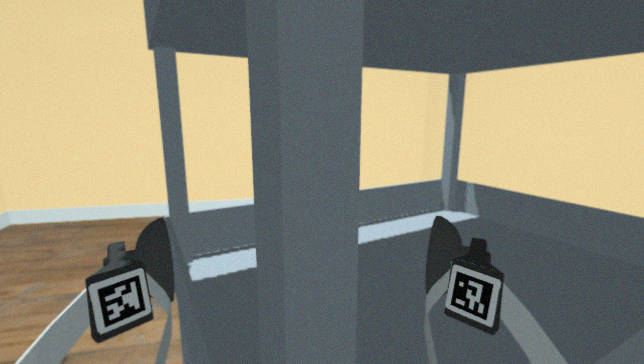

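execute_actions --actions '[{"r2":{"joints":{"gripper_m":0.0}}}]' --cameras '[]'

execute_actions --actions '[{"r2":{"joints":{"arm_m":0.08},"contact_limits":{"arm_m":24}}}]' --cameras '["r2_head_camera","r2_nav_camera","r2_wrist_camera"]'

Scene clock: 704.73 s.
r1.base_odometry: x=-1.805 y=-2.260 heading=+3.104 (m, m, rad; r1's odometry frame)
r1.turned_by_wheels: +0.000 (rad since the last result)
r1.turned_by_imu: +0.000 (rad since the last result)
r1.base_tilt: forward=+0.1 right=-0.4 (deg)
r1.lidar_m: 0.94 0.97 1.32 1.33 1.37 1.85 4.84 4.89 3.54 3.38 1.35 0.98
r1.head_depth_mm: 2877 3132 3292 2472 1890 1526 1281 / 2844 3083 3270 2459 1884 1528 1307 / 2859 3133 3277 2476 1905 1545 1367 / 2882 3139 3338 2516 1896 1544 1319 / 2869 3124 3346 2507 1915 1572 1296 / 2890 3131 3316 2529 1921 1563 1305 / 2612 2599 2579 2425 1937 1566 1306
r1.base_status: not commanded
r1.joint_positions: lift_m=+0.780 arm_m=+0.000 wrist_yaw_rad=+0.101 wrist_pitch_rad=-0.022 wrist_roll_rad=+0.000 gripper_m=+0.150 head_pan_rad=-1.563 head_tilt_rad=-0.496
r1.joint_status: not commanded
r1.motor_effort: left_wheel=+1(0) right_wheel=-1(1) lift_m=+29(29) arm_m=-4(4) wrist_yaw_rad=+0(0) wrist_pitch_rad=+7(8) wrist_roll_rad=+1(1) gripper_m=+1(0) head_pan_rad=-4(4) head_tilt_rad=-1(1) (%)
r1.hand_pose: x=+0.0042 y=-0.3997 z=+0.8889 quat_wxyz=(+0.707, +0.044, -0.705, +0.028) (m; r1's base frame)
r1.wrist_depth_mm: - - - - - - - / - - - - - - - / - - - - - - - / 993 - - - - - - / 983 - - - - - - / 1000 - - - - - - / 952 - - - - - -
r2.base_odometry: x=-5.793 y=+2.486 heading=+2.999 (m, m, rad; r2's odometry frame)
r2.turned_by_wheels: +0.000 (rad since the last result)
r2.turned_by_imu: +0.000 (rad since the last result)
r2.base_tilt: forward=+0.2 right=-0.1 (deg)
r2.lidar_m: 1.38 1.38 1.71 1.67 1.68 1.59 1.45 1.45 0.96 0.81 2.34 1.51
r2.head_depth_mm: 869 1339 1485 1520 1387 1228 1108 / 861 1299 1263 1501 1381 1232 - / 902 885 1235 1474 1385 1235 1143 / 936 1294 1261 1495 1389 1228 1135 / 1074 2085 1751 1580 1381 1228 1105 / 2666 2215 1845 1585 1381 1228 1110 / 2638 2208 1826 1585 1377 1228 1105
r2.base_status: not commanded
r2.joint_positions: lift_m=+0.519 arm_m=+0.490 wrist_yaw_rad=-0.004 wrist_pitch_rad=-0.025 wrist_roll_rad=-0.010 gripper_m=+0.002 head_pan_rad=-1.563 head_tilt_rad=-0.901
r2.joint_status: all done
r2.motor_effort: left_wheel=-2(2) right_wheel=+5(6) lift_m=+47(46) arm_m=+3(4) wrist_yaw_rad=+5(6) wrist_pitch_rad=+11(10) wrist_roll_rad=-1(1) gripper_m=-31(99) head_pan_rad=-2(4) head_tilt_rad=+0(0) (%)
r2.hand_pose: x=-0.0225 y=-0.8902 z=+0.6277 quat_wxyz=(+0.711, +0.008, -0.703, -0.011) (m; r2's base frame)
r2.wrist_depth_mm: - - 264 86 323 323 321 / - - - 89 - - - / - - - 91 - - - / - - - 94 761 - - / - - 507 96 646 623 526 / - - 109 100 462 434 435 / - - 269 105 324 334 318
pictures: none
No camera images: the call's "cameras" was empty. Leave "cameras" out to get every camera's image.

Scene clock: 708.93 s.
r1.base_odometry: x=-1.805 y=-2.260 heading=+3.104 (m, m, rad; r1's odometry frame)
r1.turned_by_wheels: +0.000 (rad since the last result)
r1.turned_by_imu: +0.000 (rad since the last result)
r1.base_tilt: forward=+0.1 right=-0.4 (deg)
r1.lidar_m: 0.94 0.97 1.32 1.33 1.37 1.86 4.82 4.89 3.55 3.40 1.36 0.98
r1.head_depth_mm: 2840 3076 3307 2446 1878 1518 1283 / 2851 3120 3311 2476 1881 1538 1314 / 2862 3136 3318 2477 1904 1526 1368 / 2863 3097 3387 2489 1912 1549 1317 / 2868 3135 3380 2530 1924 1566 1298 / 2890 3143 3300 2542 1930 1563 1304 / 2589 2582 2595 2413 1946 1569 1303
r1.base_status: not commanded
r1.joint_positions: lift_m=+0.780 arm_m=+0.000 wrist_yaw_rad=+0.101 wrist_pitch_rad=-0.022 wrist_roll_rad=+0.000 gripper_m=+0.150 head_pan_rad=-1.563 head_tilt_rad=-0.496
r1.joint_status: not commanded
r1.motor_effort: left_wheel=+1(1) right_wheel=-1(1) lift_m=+29(29) arm_m=-3(3) wrist_yaw_rad=-1(0) wrist_pitch_rad=+7(7) wrist_roll_rad=+1(1) gripper_m=-1(1) head_pan_rad=-3(5) head_tilt_rad=-2(1) (%)
r1.hand_pose: x=+0.0042 y=-0.3997 z=+0.8889 quat_wxyz=(+0.707, +0.044, -0.705, +0.028) (m; r1's base frame)
r1.wrist_depth_mm: - - - - - - - / 999 - - - - - - / - - - - - - - / - - - - - - - / - - - - - - - / - - - - - - - / 950 - - - - - -
r2.base_odometry: x=-5.793 y=+2.486 heading=+2.999 (m, m, rad; r2's odometry frame)
r2.turned_by_wheels: +0.000 (rad since the last result)
r2.turned_by_imu: -0.001 (rad since the last result)
r2.base_tilt: forward=+0.2 right=-0.1 (deg)
r2.lidar_m: 1.38 1.39 1.71 1.67 1.68 1.59 1.45 1.45 0.63 0.43 0.58 1.51
r2.head_depth_mm: 623 833 1727 1584 1389 1236 1111 / 573 676 747 1343 1382 1250 - / 560 659 710 900 1251 - 1140 / 549 642 708 985 929 1201 1132 / 537 625 682 1002 1276 1228 1107 / 826 826 722 1046 1335 1229 1106 / 2642 799 849 1519 1384 1225 1110
r2.base_status: not commanded
r2.joint_positions: lift_m=+0.519 arm_m=+0.081 wrist_yaw_rad=-0.066 wrist_pitch_rad=-0.024 wrist_roll_rad=-0.011 gripper_m=+0.004 head_pan_rad=-1.563 head_tilt_rad=-0.901
r2.joint_status: all done
r2.on_its_own: wrist_yaw_rad is held at -0.056, not at your +0.000, by its stall guard, which is not easing now
r2.motor_effort: left_wheel=-1(16) right_wheel=+5(25) lift_m=+46(47) arm_m=-4(12) wrist_yaw_rad=+11(45) wrist_pitch_rad=+10(11) wrist_roll_rad=+0(0) gripper_m=-16(30) head_pan_rad=-5(3) head_tilt_rad=+0(0) (%)
r2.contact_limits: arm_m 24 (drawing in: default 14, maximum 24; extending or still: default 22, maximum 35)
r2.hand_pose: x=-0.0384 y=-0.4806 z=+0.6278 quat_wxyz=(+0.710, -0.014, -0.703, -0.032) (m; r2's base frame)
r2.wrist_depth_mm: 323 320 318 111 320 - - / - - 791 115 628 - - / - - - 119 - - - / - - 833 123 - - - / 477 535 624 127 627 - - / 411 433 435 129 685 - - / 331 332 329 137 334 - -
pictures: r2_head_camera (sideways: a quarter turn clockwise sets it upright), r2_nav_camera (sideways: a quarter turn counterclockwise sets it upright), r2_wrist_camera
camera_calibration (this result's frames):
r2_head_camera: T_world_to_cam=[[-0.0365257, 0.814721, -0.578701, 0.772562], [0.99902, 0.0442528, -0.000753844, -0.00429195], [0.024995, -0.578162, -0.815539, 1.02499], [0, 0, 0, 1]] pos_world=[0.00688655, -0.036623, 1.283]
r2_nav_camera: T_world_to_cam=[[0.00481548, -0.783526, 0.62134, -0.761404], [-0.999964, 0.000604317, 0.00851193, 0.0464125], [-0.00704481, -0.621359, -0.783495, 0.970075], [0, 0, 0, 1]] pos_world=[0.0569113, 0.00615644, 1.23274]
r2_wrist_camera: T_world_to_cam=[[-0.99299, 0.115926, 0.0230751, -0.00711964], [-0.00150566, 0.182798, -0.983149, 0.742399], [-0.118191, -0.976292, -0.181342, -0.192921], [0, 0, 0, 1]] pos_world=[-0.0287535, -0.323231, 0.695069]
Images, in order (width x height): r2_head_camera 896x504, r2_nav_camera 672x504, r2_wrist_camera 644x364.

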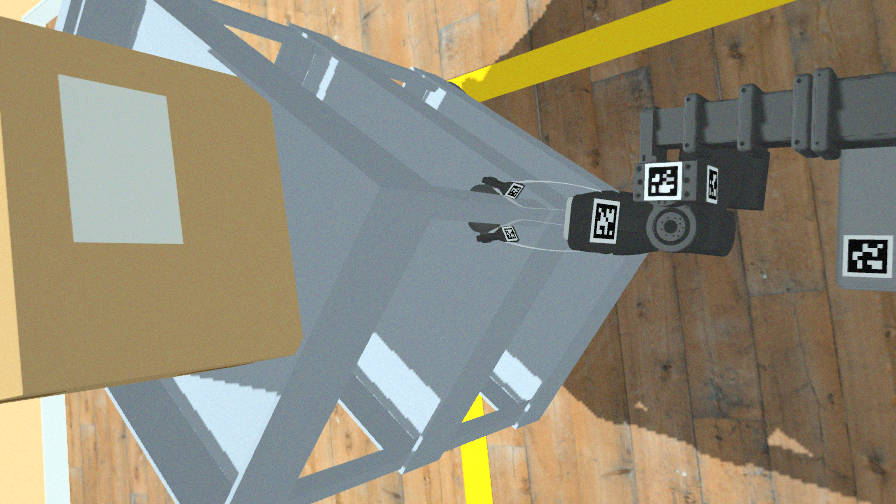

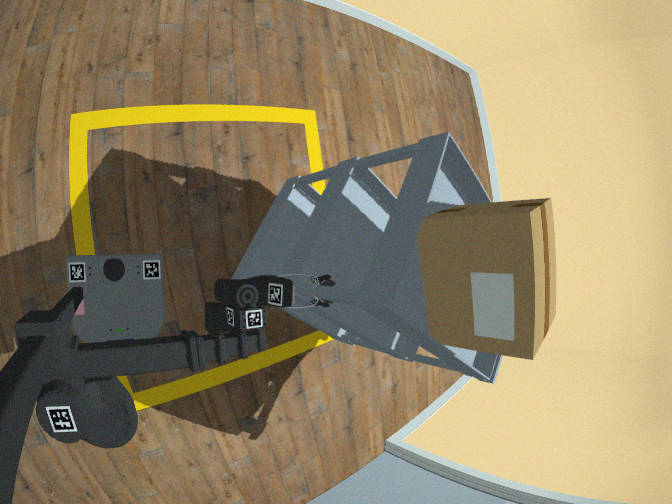

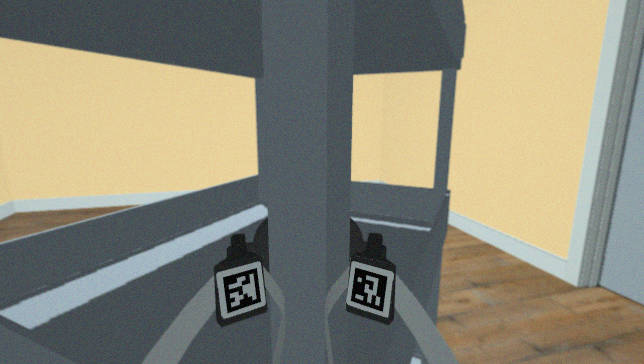

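execute_actions --actions '[{"r2":{"joints":{"gripper_m":0.15}}}]' --cameras '[]'

execute_actions --actions '[{"r2":{"joints":{"arm_m":0.0,"wrist_yaw_rad":0.0}}}]' --cameras '["r2_wrist_camera"]'

Scene clock: 711.20 s.
r1.base_odometry: x=-1.805 y=-2.260 heading=+3.104 (m, m, rad; r1's odometry frame)
r1.turned_by_wheels: +0.000 (rad since the last result)
r1.turned_by_imu: +0.000 (rad since the last result)
r1.base_tilt: forward=+0.0 right=-0.4 (deg)
r1.lidar_m: 0.94 0.97 1.32 1.33 1.37 1.87 4.82 4.93 3.54 3.39 1.35 0.98
r1.head_depth_mm: 2844 3131 3277 2455 1884 1519 1274 / 2857 3137 3323 2474 1889 1534 1314 / 2873 3128 3305 2483 1898 1541 1366 / 2852 3138 3335 2512 1918 1548 1323 / 2842 3120 3353 2518 1915 1568 1297 / 2873 3153 3324 2520 1932 1547 1299 / 2619 2620 2572 2426 1927 1565 1306
r1.base_status: not commanded
r1.joint_positions: lift_m=+0.780 arm_m=+0.000 wrist_yaw_rad=+0.101 wrist_pitch_rad=-0.022 wrist_roll_rad=+0.000 gripper_m=+0.150 head_pan_rad=-1.563 head_tilt_rad=-0.496
r1.joint_status: not commanded
r1.motor_effort: left_wheel=+0(1) right_wheel=-1(1) lift_m=+29(29) arm_m=-3(3) wrist_yaw_rad=-1(1) wrist_pitch_rad=+7(7) wrist_roll_rad=+1(1) gripper_m=+0(0) head_pan_rad=-5(5) head_tilt_rad=-1(1) (%)
r1.hand_pose: x=+0.0042 y=-0.3997 z=+0.8889 quat_wxyz=(+0.707, +0.044, -0.705, +0.028) (m; r1's base frame)
r1.wrist_depth_mm: - - - - - - - / - - - - - - - / - - - - - - - / 999 - - - - - - / - - - - - - - / 995 - - - - - - / 945 - - - - - -
r2.base_odometry: x=-5.793 y=+2.486 heading=+2.999 (m, m, rad; r2's odometry frame)
r2.turned_by_wheels: +0.000 (rad since the last result)
r2.turned_by_imu: +0.001 (rad since the last result)
r2.base_tilt: forward=+0.1 right=-0.1 (deg)
r2.lidar_m: 1.38 1.38 1.71 1.67 1.69 1.59 1.45 1.45 0.64 0.43 0.58 1.51
r2.head_depth_mm: 624 834 1723 1581 1384 1230 1110 / 574 676 748 1339 1384 1255 - / 562 658 710 913 1241 - 1144 / 548 642 713 984 929 1199 1133 / 537 626 683 1003 1264 1233 1109 / 825 827 724 1046 1332 1227 1102 / 2593 801 851 1510 1387 1224 1103
r2.base_status: not commanded
r2.joint_positions: lift_m=+0.519 arm_m=+0.080 wrist_yaw_rad=-0.056 wrist_pitch_rad=-0.024 wrist_roll_rad=-0.011 gripper_m=+0.150 head_pan_rad=-1.563 head_tilt_rad=-0.901
r2.joint_status: all done
r2.on_its_own: wrist_yaw_rad is held at -0.056, not at your +0.000, by its stall guard, which is not easing now
r2.motor_effort: left_wheel=+1(1) right_wheel=-1(5) lift_m=+47(47) arm_m=-1(4) wrist_yaw_rad=+0(10) wrist_pitch_rad=+10(10) wrist_roll_rad=+0(0) gripper_m=-1(99) head_pan_rad=-3(3) head_tilt_rad=+0(0) (%)
r2.hand_pose: x=-0.0357 y=-0.4805 z=+0.6278 quat_wxyz=(+0.711, -0.011, -0.703, -0.029) (m; r2's base frame)
r2.wrist_depth_mm: 324 323 317 113 318 - - / - - 792 117 - - - / - - - 120 - - - / - - 831 125 736 - - / - 563 624 129 621 - - / 415 433 434 133 436 - - / - 334 335 138 342 - -
pictures: none
No camera images: the call's "cameras" was empty. Leave "cameras" out to get every camera's image.

Scene clock: 713.00 s.
r1.base_odometry: x=-1.805 y=-2.260 heading=+3.104 (m, m, rad; r1's odometry frame)
r1.turned_by_wheels: +0.000 (rad since the last result)
r1.turned_by_imu: +0.000 (rad since the last result)
r1.base_tilt: forward=+0.1 right=-0.4 (deg)
r1.lidar_m: 0.94 0.98 1.32 1.33 1.38 1.86 4.83 4.91 3.53 3.39 1.36 0.98
r1.head_depth_mm: 2810 3091 3296 2460 1878 1524 1277 / 2863 3068 3307 2442 1892 1531 1313 / 2876 3100 3322 2491 1904 1537 1360 / 2888 3125 3315 2511 1902 1552 1320 / 2872 3113 3330 2527 1906 1571 1296 / 2874 3195 3296 2528 1932 1553 1299 / 2589 2597 2592 2413 1944 1552 1302
r1.base_status: not commanded
r1.joint_positions: lift_m=+0.780 arm_m=+0.000 wrist_yaw_rad=+0.101 wrist_pitch_rad=-0.022 wrist_roll_rad=+0.000 gripper_m=+0.150 head_pan_rad=-1.563 head_tilt_rad=-0.496
r1.joint_status: not commanded
r1.motor_effort: left_wheel=+0(1) right_wheel=-1(1) lift_m=+29(29) arm_m=-3(4) wrist_yaw_rad=-1(0) wrist_pitch_rad=+8(7) wrist_roll_rad=+2(1) gripper_m=+1(1) head_pan_rad=-3(5) head_tilt_rad=-2(2) (%)
r1.hand_pose: x=+0.0042 y=-0.3997 z=+0.8889 quat_wxyz=(+0.707, +0.044, -0.705, +0.028) (m; r1's base frame)
r1.wrist_depth_mm: - - - - - - - / - - - - - - - / - - - - - - - / - - - - - - - / 994 - - - - - - / - - - - - - - / 971 - - - - - -
r2.base_odometry: x=-5.793 y=+2.486 heading=+2.999 (m, m, rad; r2's odometry frame)
r2.turned_by_wheels: +0.000 (rad since the last result)
r2.turned_by_imu: +0.000 (rad since the last result)
r2.base_tilt: forward=+0.2 right=+0.0 (deg)
r2.lidar_m: 1.38 1.38 1.71 1.67 1.69 1.59 1.45 1.45 0.63 0.43 0.58 1.51
r2.head_depth_mm: 625 830 1733 1585 1388 1229 1114 / 573 676 746 1334 1383 1245 - / 562 660 712 929 1214 1252 - / 549 640 709 967 1038 1230 1122 / 537 625 685 1006 1265 1234 1109 / 824 828 724 1044 1335 1226 1106 / 2627 801 849 1519 1383 1231 1109
r2.base_status: not commanded
r2.joint_positions: lift_m=+0.519 arm_m=+0.001 wrist_yaw_rad=-0.002 wrist_pitch_rad=-0.024 wrist_roll_rad=-0.011 gripper_m=+0.150 head_pan_rad=-1.563 head_tilt_rad=-0.901
r2.joint_status: all done
r2.motor_effort: left_wheel=+1(1) right_wheel=+0(0) lift_m=+46(46) arm_m=-1(0) wrist_yaw_rad=+1(5) wrist_pitch_rad=+10(10) wrist_roll_rad=+0(0) gripper_m=+0(1) head_pan_rad=-5(4) head_tilt_rad=+0(0) (%)
r2.hand_pose: x=-0.0221 y=-0.4017 z=+0.6278 quat_wxyz=(+0.711, +0.008, -0.703, -0.010) (m; r2's base frame)
r2.wrist_depth_mm: 327 319 317 190 358 - - / - - - 196 773 - - / - - - 203 - - - / - - 877 210 822 - - / 473 575 626 218 601 - - / - 310 433 225 424 - - / - 320 264 228 733 - -
pictures: r2_wrist_camera
camera_calibration (this result's frames):
r2_wrist_camera: T_world_to_cam=[[-0.998368, 0.0522394, 0.0230652, -0.0257514], [-0.0131779, 0.182247, -0.983165, 0.727541], [-0.0555634, -0.981864, -0.181261, -0.114806], [0, 0, 0, 1]] pos_world=[-0.0225009, -0.24397, 0.695077]
Images, in order (width x height): r2_wrist_camera 644x364.

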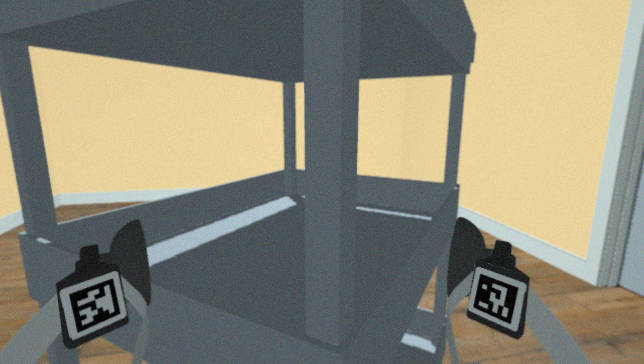

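execute_actions --actions '[{"r2":{"base":{"rotate_rad":1.57},"joints":{"wrist_pitch_rad":-0.6,"gripper_m":0.13}}}]' --cameras '[]'

execute_actions --actions '[{"r2":{"base":{"translate_m":0.34},"joints":{"wrist_pitch_rad":0.0}}}]' --cameras '[]'

execute_actions --actions '[{"r2":{"base":{"rotate_rad":-1.57}}}]' --cameras '[]'

execute_actions --actions '[{"r2":{"joints":{"arm_m":0.28}}}]' --cameras '["r2_wrist_camera"]'

Scene clock: 716.63 s.
r1.base_odometry: x=-1.805 y=-2.260 heading=+3.104 (m, m, rad; r1's odometry frame)
r1.turned_by_wheels: +0.000 (rad since the last result)
r1.turned_by_imu: +0.000 (rad since the last result)
r1.base_tilt: forward=+0.0 right=-0.4 (deg)
r1.lidar_m: 0.94 0.98 1.32 1.33 1.37 1.86 4.82 4.89 3.54 3.39 1.36 0.98
r1.head_depth_mm: 2871 3139 3296 2470 1874 1526 1284 / 2853 3085 3296 2467 1893 1536 1319 / 2867 3141 3296 2508 1897 1542 1368 / 2858 3108 3339 2511 1911 1548 1322 / 2847 3116 3335 2485 1913 1570 1302 / 2900 3157 3313 2531 1923 1557 1302 / 2594 2609 2590 2445 1932 1550 1302
r1.base_status: not commanded
r1.joint_positions: lift_m=+0.780 arm_m=+0.000 wrist_yaw_rad=+0.101 wrist_pitch_rad=-0.022 wrist_roll_rad=+0.000 gripper_m=+0.150 head_pan_rad=-1.563 head_tilt_rad=-0.496
r1.joint_status: not commanded
r1.motor_effort: left_wheel=+1(0) right_wheel=-1(1) lift_m=+29(29) arm_m=-3(3) wrist_yaw_rad=+0(1) wrist_pitch_rad=+7(7) wrist_roll_rad=+1(1) gripper_m=+0(0) head_pan_rad=-5(4) head_tilt_rad=-1(1) (%)
r1.hand_pose: x=+0.0042 y=-0.3997 z=+0.8889 quat_wxyz=(+0.707, +0.044, -0.705, +0.028) (m; r1's base frame)
r1.wrist_depth_mm: - - - - - - - / - - - - - - - / - - - - - - - / - - - - - - - / - - - - - - - / 993 - - - - - - / 960 - - - - - -
r2.base_odometry: x=-5.793 y=+2.486 heading=-1.714 (m, m, rad; r2's odometry frame)
r2.turned_by_wheels: +1.570 (rad since the last result)
r2.turned_by_imu: +1.571 (rad since the last result)
r2.base_tilt: forward=+0.2 right=-0.1 (deg)
r2.lidar_m: 1.67 1.69 1.58 1.45 1.45 0.60 0.43 0.59 1.50 1.38 1.39 1.73
r2.head_depth_mm: 1296 1529 1769 1587 1389 1238 1110 / 1280 1507 1764 1591 1383 1258 - / 1266 1483 1730 1591 1373 1252 - / 1247 1465 1722 1581 1386 1247 - / 1235 1437 1724 1577 1381 1231 1106 / 1225 1423 1711 1580 1381 1226 1105 / 1210 1401 1663 1585 1382 1232 1104
r2.base_status: done
r2.joint_positions: lift_m=+0.519 arm_m=+0.001 wrist_yaw_rad=-0.002 wrist_pitch_rad=-0.610 wrist_roll_rad=-0.011 gripper_m=+0.130 head_pan_rad=-1.563 head_tilt_rad=-0.901
r2.joint_status: all done
r2.motor_effort: left_wheel=-1(6) right_wheel=+2(6) lift_m=+46(46) arm_m=-2(2) wrist_yaw_rad=+1(2) wrist_pitch_rad=+5(8) wrist_roll_rad=+0(0) gripper_m=-1(86) head_pan_rad=-2(3) head_tilt_rad=+0(0) (%)
r2.hand_pose: x=-0.0220 y=-0.3423 z=+0.4915 quat_wxyz=(+0.678, +0.213, -0.671, -0.212) (m; r2's base frame)
r2.wrist_depth_mm: 967 - - - - - - / - - - - - - - / - - - - - - - / 871 881 900 889 916 915 941 / 764 788 767 769 782 793 792 / 676 - 671 685 688 710 706 / 595 596 610 614 620 604 620
pictures: none
No camera images: the call's "cameras" was empty. Leave "cameras" out to get every camera's image.

Scene clock: 721.03 s.
r1.base_odometry: x=-1.805 y=-2.260 heading=+3.104 (m, m, rad; r1's odometry frame)
r1.turned_by_wheels: +0.000 (rad since the last result)
r1.turned_by_imu: +0.000 (rad since the last result)
r1.base_tilt: forward=+0.0 right=-0.4 (deg)
r1.lidar_m: 0.94 0.97 1.32 1.32 1.37 1.86 4.81 4.89 3.53 3.39 1.36 0.98
r1.head_depth_mm: 2840 3057 3296 2448 1877 1523 1279 / 2852 3088 3333 2471 1883 1531 1313 / 2880 3126 3325 2476 1891 1543 1361 / 2885 3110 3345 2469 1907 1546 1318 / 2869 3094 3355 2521 1919 1565 1301 / 2876 3158 3292 2518 1923 1556 1300 / 2620 2593 2580 2421 1950 1574 1305
r1.base_status: not commanded
r1.joint_positions: lift_m=+0.780 arm_m=+0.000 wrist_yaw_rad=+0.101 wrist_pitch_rad=-0.022 wrist_roll_rad=+0.000 gripper_m=+0.150 head_pan_rad=-1.563 head_tilt_rad=-0.496
r1.joint_status: not commanded
r1.motor_effort: left_wheel=+0(0) right_wheel=-1(1) lift_m=+29(29) arm_m=-3(3) wrist_yaw_rad=-1(0) wrist_pitch_rad=+7(7) wrist_roll_rad=+1(1) gripper_m=+1(1) head_pan_rad=-4(5) head_tilt_rad=-1(2) (%)
r1.hand_pose: x=+0.0042 y=-0.3997 z=+0.8889 quat_wxyz=(+0.707, +0.044, -0.705, +0.028) (m; r1's base frame)
r1.wrist_depth_mm: - - - - - - - / - - - - - - - / - - - - - - - / 1000 - - - - - - / 989 - - - - - - / - - - - - - - / 954 - - - - - -
r2.base_odometry: x=-5.842 y=+2.150 heading=-1.714 (m, m, rad; r2's odometry frame)
r2.turned_by_wheels: +0.000 (rad since the last result)
r2.turned_by_imu: +0.002 (rad since the last result)
r2.base_tilt: forward=+0.1 right=-0.1 (deg)
r2.lidar_m: 1.33 1.34 1.64 1.50 1.52 1.20 0.78 1.02 1.44 1.33 1.34 1.45
r2.head_depth_mm: 1246 1464 1738 1589 1387 1235 1106 / 1234 1454 1726 1584 1381 1254 - / 1221 1429 1716 1578 1389 1254 - / 1203 1407 1690 1581 1384 1231 1121 / 1192 1392 1663 1579 1382 1233 1107 / 1180 1371 1651 1578 1383 1225 1105 / 1173 1357 1610 1578 1381 1231 1106
r2.base_status: done
r2.joint_positions: lift_m=+0.519 arm_m=+0.001 wrist_yaw_rad=-0.002 wrist_pitch_rad=-0.026 wrist_roll_rad=-0.011 gripper_m=+0.130 head_pan_rad=-1.563 head_tilt_rad=-0.901
r2.joint_status: all done
r2.motor_effort: left_wheel=-1(4) right_wheel=+2(4) lift_m=+46(47) arm_m=-1(2) wrist_yaw_rad=+1(3) wrist_pitch_rad=+11(10) wrist_roll_rad=+0(0) gripper_m=-1(1) head_pan_rad=-3(3) head_tilt_rad=+0(0) (%)
r2.hand_pose: x=-0.0221 y=-0.4016 z=+0.6274 quat_wxyz=(+0.711, +0.009, -0.703, -0.010) (m; r2's base frame)
r2.wrist_depth_mm: 895 946 985 - - - - / 927 965 - - - - - / 950 - - - - - - / 976 - - - - - - / 995 - - - - - - / - - - - - - - / - - - - - - -
pictures: none
No camera images: the call's "cameras" was empty. Leave "cameras" out to get every camera's image.

Scene clock: 724.47 s.
r1.base_odometry: x=-1.805 y=-2.260 heading=+3.104 (m, m, rad; r1's odometry frame)
r1.turned_by_wheels: +0.000 (rad since the last result)
r1.turned_by_imu: +0.000 (rad since the last result)
r1.base_tilt: forward=+0.1 right=-0.4 (deg)
r1.lidar_m: 0.94 0.97 1.32 1.33 1.37 1.86 4.83 4.88 3.54 3.39 1.36 0.98
r1.head_depth_mm: 2849 3054 3281 2449 1884 1530 1279 / 2851 3127 3316 2471 1892 1530 1310 / 2876 3097 3281 2486 1902 1539 1371 / 2865 3098 3351 2487 1905 1534 1323 / 2903 3132 3348 2517 1912 1569 1300 / 2853 3152 3337 2529 1933 1553 1299 / 2619 2601 2584 2417 1945 1557 1309
r1.base_status: not commanded
r1.joint_positions: lift_m=+0.780 arm_m=+0.000 wrist_yaw_rad=+0.101 wrist_pitch_rad=-0.022 wrist_roll_rad=+0.000 gripper_m=+0.150 head_pan_rad=-1.563 head_tilt_rad=-0.496
r1.joint_status: not commanded
r1.motor_effort: left_wheel=+1(1) right_wheel=-1(1) lift_m=+29(29) arm_m=-3(4) wrist_yaw_rad=-1(0) wrist_pitch_rad=+7(7) wrist_roll_rad=+1(1) gripper_m=+0(1) head_pan_rad=-4(4) head_tilt_rad=-2(1) (%)
r1.hand_pose: x=+0.0042 y=-0.3997 z=+0.8889 quat_wxyz=(+0.707, +0.044, -0.705, +0.028) (m; r1's base frame)
r1.wrist_depth_mm: - - - - - - - / - - - - - - - / - - - - - - - / 995 - - - - - - / 981 - - - - - - / 996 - - - - - - / 967 - - - - - -
r2.base_odometry: x=-5.842 y=+2.150 heading=+2.999 (m, m, rad; r2's odometry frame)
r2.turned_by_wheels: -1.570 (rad since the last result)
r2.turned_by_imu: -1.570 (rad since the last result)
r2.base_tilt: forward=+0.2 right=-0.1 (deg)
r2.lidar_m: 1.33 1.34 1.46 1.33 1.34 1.65 1.50 1.51 1.28 0.77 1.00 1.46
r2.head_depth_mm: 1189 2158 1839 1587 1386 1232 1112 / 924 1374 1648 1578 1385 1248 - / 883 907 1205 1487 1385 1248 - / 870 855 1171 1426 1385 1226 1126 / 856 1297 1231 1484 1382 1231 1108 / 1025 1280 1324 1545 1385 1230 1107 / 2561 2155 1841 1578 1377 1227 1108
r2.base_status: done
r2.joint_positions: lift_m=+0.519 arm_m=+0.001 wrist_yaw_rad=-0.002 wrist_pitch_rad=-0.026 wrist_roll_rad=-0.011 gripper_m=+0.130 head_pan_rad=-1.563 head_tilt_rad=-0.901
r2.joint_status: not commanded
r2.motor_effort: left_wheel=+2(7) right_wheel=-1(4) lift_m=+47(47) arm_m=-2(2) wrist_yaw_rad=+2(2) wrist_pitch_rad=+11(11) wrist_roll_rad=+0(0) gripper_m=-1(0) head_pan_rad=-4(1) head_tilt_rad=+0(0) (%)
r2.hand_pose: x=-0.0220 y=-0.4016 z=+0.6274 quat_wxyz=(+0.711, +0.009, -0.703, -0.010) (m; r2's base frame)
r2.wrist_depth_mm: - - 575 523 - - - / - - 793 788 - - - / - - - - - - - / - - 957 - - - - / - - 687 618 - - - / - - - - - - - / - 967 778 821 - - -
pictures: none
No camera images: the call's "cameras" was empty. Leave "cameras" out to get every camera's image.

Scene clock: 727.73 s.
r1.base_odometry: x=-1.805 y=-2.260 heading=+3.104 (m, m, rad; r1's odometry frame)
r1.turned_by_wheels: +0.000 (rad since the last result)
r1.turned_by_imu: +0.000 (rad since the last result)
r1.base_tilt: forward=+0.1 right=-0.4 (deg)
r1.lidar_m: 0.94 0.98 1.32 1.33 1.37 1.86 4.82 4.92 3.55 3.38 1.36 0.98
r1.head_depth_mm: 2836 3123 3304 2440 1882 1528 1277 / 2845 3092 3301 2455 1894 1520 1315 / 2865 3116 3310 2471 1916 1538 1368 / 2881 3120 3344 2500 1924 1538 1325 / 2879 3150 3336 2518 1932 1568 1297 / 2894 3170 3303 2535 1918 1556 1298 / 2611 2588 2586 2436 1935 1559 1306
r1.base_status: not commanded
r1.joint_positions: lift_m=+0.780 arm_m=+0.000 wrist_yaw_rad=+0.101 wrist_pitch_rad=-0.022 wrist_roll_rad=+0.000 gripper_m=+0.150 head_pan_rad=-1.563 head_tilt_rad=-0.496
r1.joint_status: not commanded
r1.motor_effort: left_wheel=+0(1) right_wheel=-1(1) lift_m=+29(29) arm_m=-3(4) wrist_yaw_rad=-1(0) wrist_pitch_rad=+7(7) wrist_roll_rad=+1(1) gripper_m=+1(1) head_pan_rad=-4(4) head_tilt_rad=-2(1) (%)
r1.hand_pose: x=+0.0042 y=-0.3997 z=+0.8889 quat_wxyz=(+0.707, +0.044, -0.705, +0.028) (m; r1's base frame)
r1.wrist_depth_mm: - - - - - - - / 991 - - - - - - / - - - - - - - / - - - - - - - / - - - - - - - / - - - - - - - / 962 - - - - - -
r2.base_odometry: x=-5.842 y=+2.150 heading=+2.999 (m, m, rad; r2's odometry frame)
r2.turned_by_wheels: +0.000 (rad since the last result)
r2.turned_by_imu: +0.001 (rad since the last result)
r2.base_tilt: forward=+0.2 right=-0.1 (deg)
r2.lidar_m: 1.33 1.34 1.46 1.33 1.34 1.65 1.50 1.51 1.28 0.77 1.00 1.45
r2.head_depth_mm: 1185 2160 1849 1583 1390 1233 1110 / 921 1371 1645 1578 1396 1251 - / 882 906 1203 1496 1349 1230 1142 / 867 854 1169 1464 1385 1230 1134 / 855 1295 1233 1492 1386 1226 1104 / 1022 1283 1320 1548 1380 1229 1106 / 2567 2135 1846 1567 1383 1231 1104
r2.base_status: not commanded
r2.joint_positions: lift_m=+0.519 arm_m=+0.280 wrist_yaw_rad=-0.002 wrist_pitch_rad=-0.025 wrist_roll_rad=-0.011 gripper_m=+0.130 head_pan_rad=-1.563 head_tilt_rad=-0.901
r2.joint_status: all done
r2.motor_effort: left_wheel=+2(1) right_wheel=-1(1) lift_m=+46(46) arm_m=+4(4) wrist_yaw_rad=+1(2) wrist_pitch_rad=+11(11) wrist_roll_rad=+0(0) gripper_m=-1(1) head_pan_rad=-3(3) head_tilt_rad=-1(0) (%)
r2.hand_pose: x=-0.0219 y=-0.6802 z=+0.6277 quat_wxyz=(+0.711, +0.009, -0.703, -0.010) (m; r2's base frame)
r2.wrist_depth_mm: 413 345 323 255 431 - - / - - - 264 789 - - / - - - - - - - / - - 890 834 862 - - / - 572 614 530 596 - - / - - 336 298 498 - - / - 998 344 300 857 - -
pictures: r2_wrist_camera
camera_calibration (this result's frames):
r2_wrist_camera: T_world_to_cam=[[-0.998411, 0.0514034, 0.023097, -0.0115779], [-0.0133273, 0.182855, -0.983049, 0.778482], [-0.0547555, -0.981795, -0.18188, -0.387831], [0, 0, 0, 1]] pos_world=[-0.0224204, -0.522525, 0.695015]
Images, in order (width x height): r2_wrist_camera 644x364.

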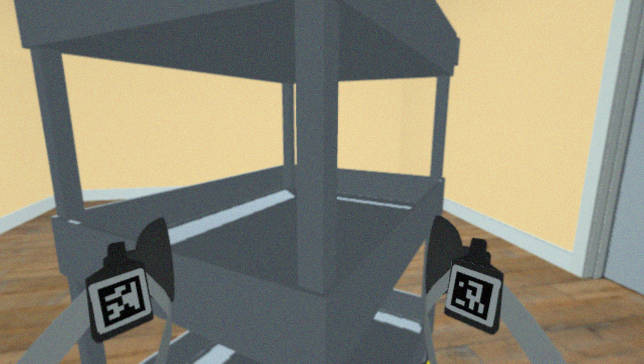

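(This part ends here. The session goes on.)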